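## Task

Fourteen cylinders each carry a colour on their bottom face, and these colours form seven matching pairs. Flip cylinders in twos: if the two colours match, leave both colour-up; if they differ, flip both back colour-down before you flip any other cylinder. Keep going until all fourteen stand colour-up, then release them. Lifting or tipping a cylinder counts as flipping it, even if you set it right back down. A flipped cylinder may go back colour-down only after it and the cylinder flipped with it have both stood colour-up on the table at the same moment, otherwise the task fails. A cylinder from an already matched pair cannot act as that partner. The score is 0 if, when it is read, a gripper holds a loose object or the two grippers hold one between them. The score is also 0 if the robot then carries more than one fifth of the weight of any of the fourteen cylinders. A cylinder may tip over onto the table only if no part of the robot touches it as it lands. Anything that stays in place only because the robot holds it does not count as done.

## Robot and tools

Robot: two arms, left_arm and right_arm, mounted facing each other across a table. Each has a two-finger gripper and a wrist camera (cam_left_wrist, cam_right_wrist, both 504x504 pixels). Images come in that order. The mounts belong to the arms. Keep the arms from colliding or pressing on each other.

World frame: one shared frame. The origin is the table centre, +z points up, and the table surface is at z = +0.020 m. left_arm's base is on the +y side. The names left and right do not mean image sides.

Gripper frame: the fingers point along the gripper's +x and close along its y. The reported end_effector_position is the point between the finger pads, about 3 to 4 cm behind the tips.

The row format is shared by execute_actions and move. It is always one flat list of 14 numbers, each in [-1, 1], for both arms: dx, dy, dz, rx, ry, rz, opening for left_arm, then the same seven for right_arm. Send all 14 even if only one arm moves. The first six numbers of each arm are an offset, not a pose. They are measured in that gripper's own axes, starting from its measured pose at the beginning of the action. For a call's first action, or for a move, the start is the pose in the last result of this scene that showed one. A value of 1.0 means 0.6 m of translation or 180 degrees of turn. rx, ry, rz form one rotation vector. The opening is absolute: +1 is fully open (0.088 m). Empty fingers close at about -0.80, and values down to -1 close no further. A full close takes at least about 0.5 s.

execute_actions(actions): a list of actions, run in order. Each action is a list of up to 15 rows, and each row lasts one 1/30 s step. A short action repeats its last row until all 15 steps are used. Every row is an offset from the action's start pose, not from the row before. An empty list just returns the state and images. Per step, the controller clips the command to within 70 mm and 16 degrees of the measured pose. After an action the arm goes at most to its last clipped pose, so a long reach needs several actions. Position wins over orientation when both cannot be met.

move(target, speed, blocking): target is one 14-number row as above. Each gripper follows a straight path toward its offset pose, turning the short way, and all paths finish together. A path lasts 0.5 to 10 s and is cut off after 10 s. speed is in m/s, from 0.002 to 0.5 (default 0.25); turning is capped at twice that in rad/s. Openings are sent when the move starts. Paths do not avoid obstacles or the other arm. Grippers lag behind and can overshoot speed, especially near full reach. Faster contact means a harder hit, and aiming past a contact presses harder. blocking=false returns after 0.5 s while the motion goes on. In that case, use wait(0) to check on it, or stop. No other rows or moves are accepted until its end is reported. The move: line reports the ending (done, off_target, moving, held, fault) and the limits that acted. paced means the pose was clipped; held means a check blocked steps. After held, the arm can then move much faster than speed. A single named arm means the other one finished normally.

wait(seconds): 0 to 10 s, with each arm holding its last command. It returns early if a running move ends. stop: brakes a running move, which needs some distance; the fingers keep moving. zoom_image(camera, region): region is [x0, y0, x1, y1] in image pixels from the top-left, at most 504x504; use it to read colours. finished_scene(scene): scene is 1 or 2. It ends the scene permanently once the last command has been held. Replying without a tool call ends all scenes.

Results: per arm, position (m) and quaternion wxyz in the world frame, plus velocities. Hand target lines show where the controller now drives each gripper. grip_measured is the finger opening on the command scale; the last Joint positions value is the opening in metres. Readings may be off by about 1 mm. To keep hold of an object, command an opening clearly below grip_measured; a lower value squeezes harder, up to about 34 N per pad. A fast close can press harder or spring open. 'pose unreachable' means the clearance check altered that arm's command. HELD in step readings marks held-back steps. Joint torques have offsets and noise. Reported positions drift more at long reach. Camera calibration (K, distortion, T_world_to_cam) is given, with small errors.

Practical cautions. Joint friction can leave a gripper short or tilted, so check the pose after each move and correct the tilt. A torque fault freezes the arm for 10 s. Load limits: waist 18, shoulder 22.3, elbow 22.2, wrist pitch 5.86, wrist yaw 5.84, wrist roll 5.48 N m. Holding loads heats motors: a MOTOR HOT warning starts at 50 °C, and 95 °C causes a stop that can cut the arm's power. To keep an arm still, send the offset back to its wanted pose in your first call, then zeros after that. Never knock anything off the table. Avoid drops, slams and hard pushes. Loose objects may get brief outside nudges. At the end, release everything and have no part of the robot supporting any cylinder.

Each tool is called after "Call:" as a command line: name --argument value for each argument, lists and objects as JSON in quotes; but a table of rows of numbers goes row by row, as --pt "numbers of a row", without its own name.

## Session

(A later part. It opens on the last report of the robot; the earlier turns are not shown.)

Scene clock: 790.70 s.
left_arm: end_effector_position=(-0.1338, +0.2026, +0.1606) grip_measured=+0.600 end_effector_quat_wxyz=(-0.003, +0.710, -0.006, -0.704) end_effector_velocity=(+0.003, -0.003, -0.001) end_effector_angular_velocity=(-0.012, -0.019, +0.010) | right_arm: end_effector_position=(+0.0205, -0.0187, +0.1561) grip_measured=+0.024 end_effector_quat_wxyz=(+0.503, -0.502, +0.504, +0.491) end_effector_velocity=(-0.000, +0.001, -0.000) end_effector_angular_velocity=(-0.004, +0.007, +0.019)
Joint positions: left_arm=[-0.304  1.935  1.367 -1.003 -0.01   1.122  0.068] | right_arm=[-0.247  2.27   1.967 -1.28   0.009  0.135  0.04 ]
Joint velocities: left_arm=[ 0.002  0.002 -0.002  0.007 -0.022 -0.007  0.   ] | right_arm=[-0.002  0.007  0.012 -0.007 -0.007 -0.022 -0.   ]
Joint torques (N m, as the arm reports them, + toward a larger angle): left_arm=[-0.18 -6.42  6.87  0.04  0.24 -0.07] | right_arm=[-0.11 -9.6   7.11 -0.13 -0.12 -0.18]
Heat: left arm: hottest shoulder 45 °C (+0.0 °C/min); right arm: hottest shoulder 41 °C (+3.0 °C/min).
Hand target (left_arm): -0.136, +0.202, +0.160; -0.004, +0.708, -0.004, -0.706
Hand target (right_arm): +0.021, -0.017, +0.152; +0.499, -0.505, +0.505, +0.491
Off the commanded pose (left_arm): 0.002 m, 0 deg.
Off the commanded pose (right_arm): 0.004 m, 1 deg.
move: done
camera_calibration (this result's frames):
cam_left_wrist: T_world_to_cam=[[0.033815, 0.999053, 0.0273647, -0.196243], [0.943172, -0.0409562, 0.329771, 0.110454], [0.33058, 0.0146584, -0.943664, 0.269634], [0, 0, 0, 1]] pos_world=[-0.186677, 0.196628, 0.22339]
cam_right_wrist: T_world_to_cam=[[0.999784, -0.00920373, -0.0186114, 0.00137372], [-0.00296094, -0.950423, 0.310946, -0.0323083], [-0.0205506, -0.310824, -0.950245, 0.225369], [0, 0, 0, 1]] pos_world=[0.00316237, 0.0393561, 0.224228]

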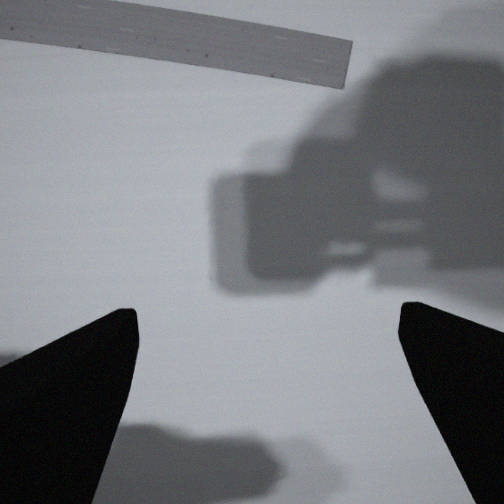

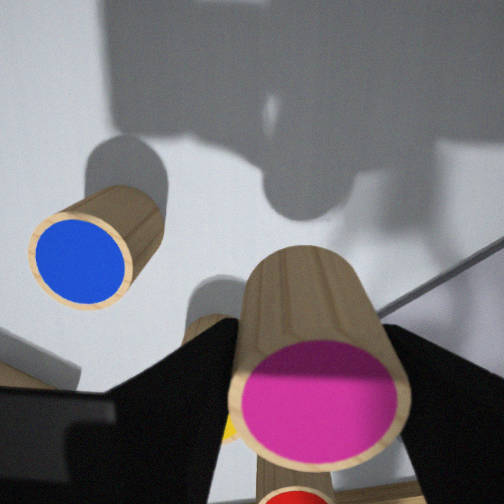

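Call:
move --target '[0,0,0,0,0,0,0.6,0.129,0,0,0,0,0,-0.35]' --speed 0.07

Call:
execute_actions --actions '[[[0,0,0,0,0,0,0.6,0,0,0,0,0,0,0.4]]]'

Call:
move --target '[0,0,0,0,0,0,0.6,-0.12,0,0,0,0,0,0.4]' --speed 0.2

Scene clock: 794.27 s.
left_arm: end_effector_position=(-0.1340, +0.2026, +0.1607) grip_measured=+0.600 end_effector_quat_wxyz=(-0.003, +0.710, -0.006, -0.704) end_effector_velocity=(+0.001, +0.002, +0.000) end_effector_angular_velocity=(+0.010, +0.003, +0.010) | right_arm: end_effector_position=(+0.0201, -0.0156, +0.0905) grip_measured=+0.025 end_effector_quat_wxyz=(+0.509, -0.495, +0.498, +0.498) end_effector_velocity=(-0.002, -0.002, +0.000) end_effector_angular_velocity=(-0.008, +0.006, -0.005)
Joint positions: left_arm=[-0.304  1.935  1.368 -1.003 -0.01   1.122  0.068] | right_arm=[-0.247  2.312  1.772 -1.019  0.009  0.135  0.04 ]
Joint velocities: left_arm=[ 0.002 -0.002 -0.002 -0.007  0.007 -0.007 -0.   ] | right_arm=[ 0.002 -0.002 -0.002 -0.007 -0.007  0.007 -0.   ]
Joint torques (N m, as the arm reports them, + toward a larger angle): left_arm=[-0.06 -7.24  5.62  0.26  0.03  0.  ] | right_arm=[ 0.02 -9.42  3.87  0.66  0.02 -0.06]
Heat: left arm: hottest shoulder 45 °C (-1.0 °C/min); right arm: hottest shoulder 41 °C (+3.0 °C/min).
Hand target (left_arm): -0.134, +0.203, +0.161; -0.002, +0.710, -0.006, -0.704
Hand target (right_arm): +0.021, -0.020, +0.079; +0.503, -0.502, +0.504, +0.491
Off the commanded pose (left_arm): 0.000 m, 0 deg.
Off the commanded pose (right_arm): 0.012 m, 1 deg.
move: off_target (right_arm)
camera_calibration (this result's frames):
cam_left_wrist: T_world_to_cam=[[0.0338247, 0.999049, 0.0275193, -0.196232], [0.943285, -0.0410113, 0.32944, 0.11073], [0.330256, 0.0148153, -0.943775, 0.269704], [0, 0, 0, 1]] pos_world=[-0.186883, 0.196591, 0.223462]
cam_right_wrist: T_world_to_cam=[[0.999723, -0.00869775, -0.021877, 0.000854907], [-0.00205113, -0.957897, 0.287105, -0.00700629], [-0.023453, -0.286981, -0.957649, 0.165075], [0, 0, 0, 1]] pos_world=[0.00300248, 0.0406696, 0.160115]

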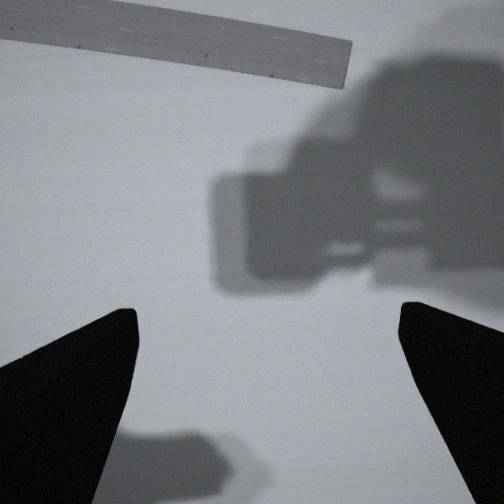

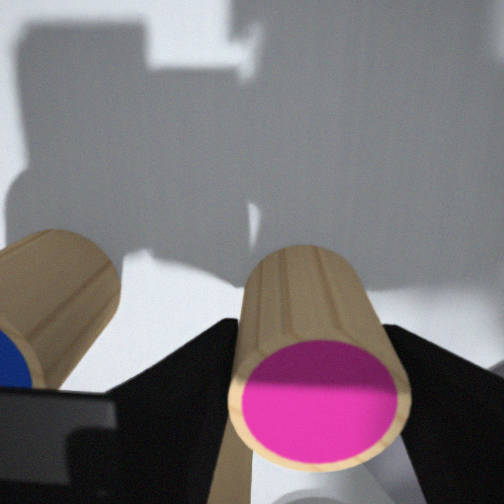

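Scene clock: 794.77 s.
left_arm: end_effector_position=(-0.1340, +0.2027, +0.1604) grip_measured=+0.600 end_effector_quat_wxyz=(-0.003, +0.710, -0.006, -0.704) end_effector_velocity=(+0.001, +0.002, -0.001) end_effector_angular_velocity=(+0.008, -0.012, +0.005) | right_arm: end_effector_position=(+0.0200, -0.0153, +0.0905) grip_measured=+0.394 end_effector_quat_wxyz=(+0.509, -0.494, +0.498, +0.499) end_effector_velocity=(+0.001, -0.005, +0.000) end_effector_angular_velocity=(-0.023, +0.004, +0.020)
Joint positions: left_arm=[-0.304  1.935  1.368 -1.003 -0.01   1.122  0.068] | right_arm=[-0.247  2.312  1.772 -1.017  0.009  0.135  0.058]
Joint velocities: left_arm=[-0.002  0.002 -0.002 -0.007 -0.007 -0.007  0.   ] | right_arm=[-0.002 -0.002 -0.002 -0.022 -0.007 -0.022  0.003]
Joint torques (N m, as the arm reports them, + toward a larger angle): left_arm=[-0.16 -7.13  5.76  0.21  0.    0.01] | right_arm=[  0.07 -11.37   5.46   0.01   0.01  -0.01]
Heat: left arm: hottest shoulder 45 °C (-1.0 °C/min); right arm: hottest shoulder 41 °C (+3.0 °C/min).
Hand target (left_arm): -0.134, +0.203, +0.160; -0.003, +0.710, -0.006, -0.704
Hand target (right_arm): +0.020, -0.016, +0.091; +0.509, -0.495, +0.498, +0.498
Off the commanded pose (left_arm): 0.000 m, 0 deg.
Off the commanded pose (right_arm): 0.000 m, 0 deg.
Step readings (end_effector_position):
0: left_arm (-0.1340, +0.2026, +0.1607) | right_arm (+0.0201, -0.0156, +0.0905)
1: left_arm (-0.1340, +0.2026, +0.1607) | right_arm (+0.0201, -0.0156, +0.0905)
2: left_arm (-0.1340, +0.2026, +0.1607) | right_arm (+0.0201, -0.0156, +0.0905)
4: left_arm (-0.1340, +0.2026, +0.1607) | right_arm (+0.0200, -0.0154, +0.0905)
8: left_arm (-0.1340, +0.2026, +0.1607) | right_arm (+0.0200, -0.0153, +0.0905)
15: end_effector_position above
camera_calibration (this result's frames):
cam_left_wrist: T_world_to_cam=[[0.0338152, 0.99903, 0.0282134, -0.196457], [0.943173, -0.0412365, 0.329732, 0.110734], [0.330576, 0.0154601, -0.943653, 0.269369], [0, 0, 0, 1]] pos_world=[-0.186845, 0.196668, 0.223221]
cam_right_wrist: T_world_to_cam=[[0.99971, -0.00866, -0.0224526, 0.00100793], [-0.00188489, -0.958318, 0.285699, -0.00658018], [-0.0239909, -0.285574, -0.958056, 0.165239], [0, 0, 0, 1]] pos_world=[0.00294419, 0.0408908, 0.160211]

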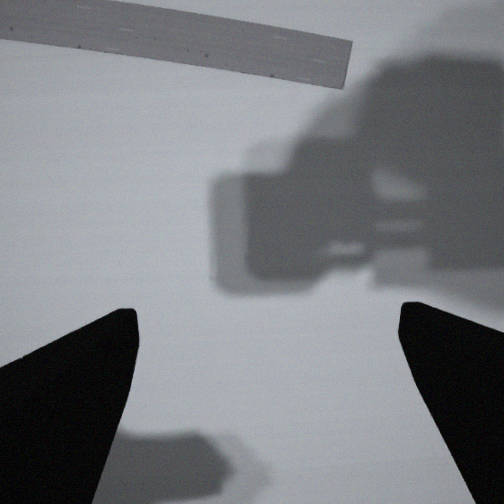

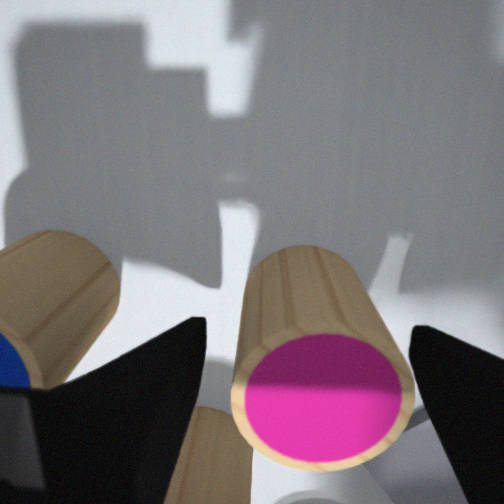

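Scene clock: 795.67 s.
left_arm: end_effector_position=(-0.1340, +0.2027, +0.1604) grip_measured=+0.600 end_effector_quat_wxyz=(-0.003, +0.710, -0.006, -0.704) end_effector_velocity=(+0.001, +0.001, +0.001) end_effector_angular_velocity=(-0.001, -0.008, +0.020) | right_arm: end_effector_position=(+0.0204, -0.0183, +0.1588) grip_measured=+0.400 end_effector_quat_wxyz=(+0.507, -0.497, +0.500, +0.496) end_effector_velocity=(-0.002, +0.000, +0.007) end_effector_angular_velocity=(-0.000, +0.022, +0.020)
Joint positions: left_arm=[-0.304  1.935  1.368 -1.003 -0.01   1.122  0.068] | right_arm=[-0.247  2.254  1.951 -1.263  0.009  0.135  0.059]
Joint velocities: left_arm=[-0.002 -0.002  0.002 -0.007 -0.007 -0.022 -0.   ] | right_arm=[-0.002 -0.002  0.022 -0.022 -0.022 -0.022 -0.   ]
Joint torques (N m, as the arm reports them, + toward a larger angle): left_arm=[ 0.11 -7.13  5.75  0.22  0.04  0.  ] | right_arm=[  0.18 -11.42   6.86  -0.06   0.     0.02]
Heat: left arm: hottest shoulder 45 °C (-1.0 °C/min); right arm: hottest shoulder 42 °C (+4.0 °C/min).
Hand target (left_arm): -0.134, +0.203, +0.160; -0.003, +0.710, -0.006, -0.704
Hand target (right_arm): +0.020, -0.016, +0.162; +0.509, -0.494, +0.498, +0.498
Off the commanded pose (left_arm): 0.000 m, 0 deg.
Off the commanded pose (right_arm): 0.004 m, 1 deg.
move: done
camera_calibration (this result's frames):
cam_left_wrist: T_world_to_cam=[[0.0338152, 0.99903, 0.0282134, -0.196457], [0.943173, -0.0412365, 0.329732, 0.110734], [0.330576, 0.0154601, -0.943653, 0.269369], [0, 0, 0, 1]] pos_world=[-0.186845, 0.196668, 0.223221]
cam_right_wrist: T_world_to_cam=[[0.999745, -0.00888334, -0.0207404, 0.00181882], [-0.00235995, -0.95536, 0.295435, -0.0303868], [-0.022439, -0.29531, -0.955138, 0.229077], [0, 0, 0, 1]] pos_world=[0.00325019, 0.0386347, 0.227815]

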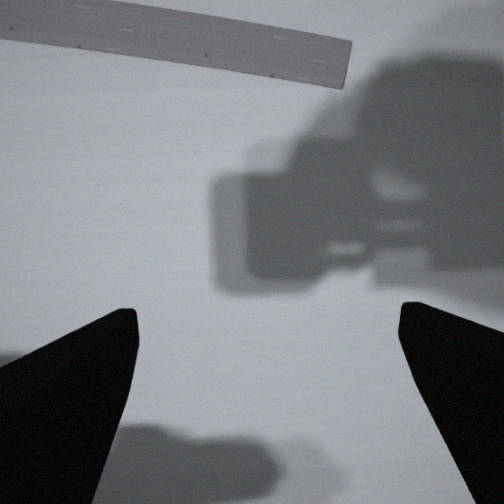

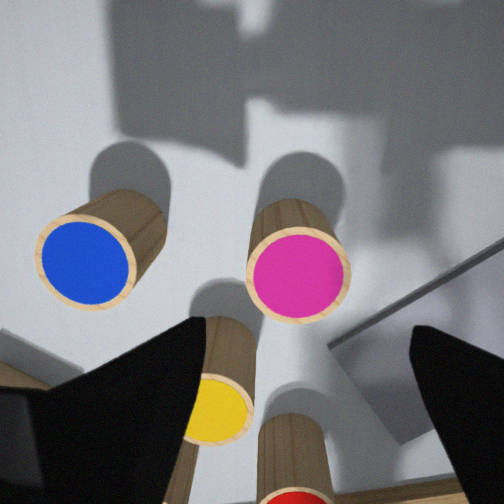

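Call:
finished_scene --scene 2

The scene is finished: the task was done.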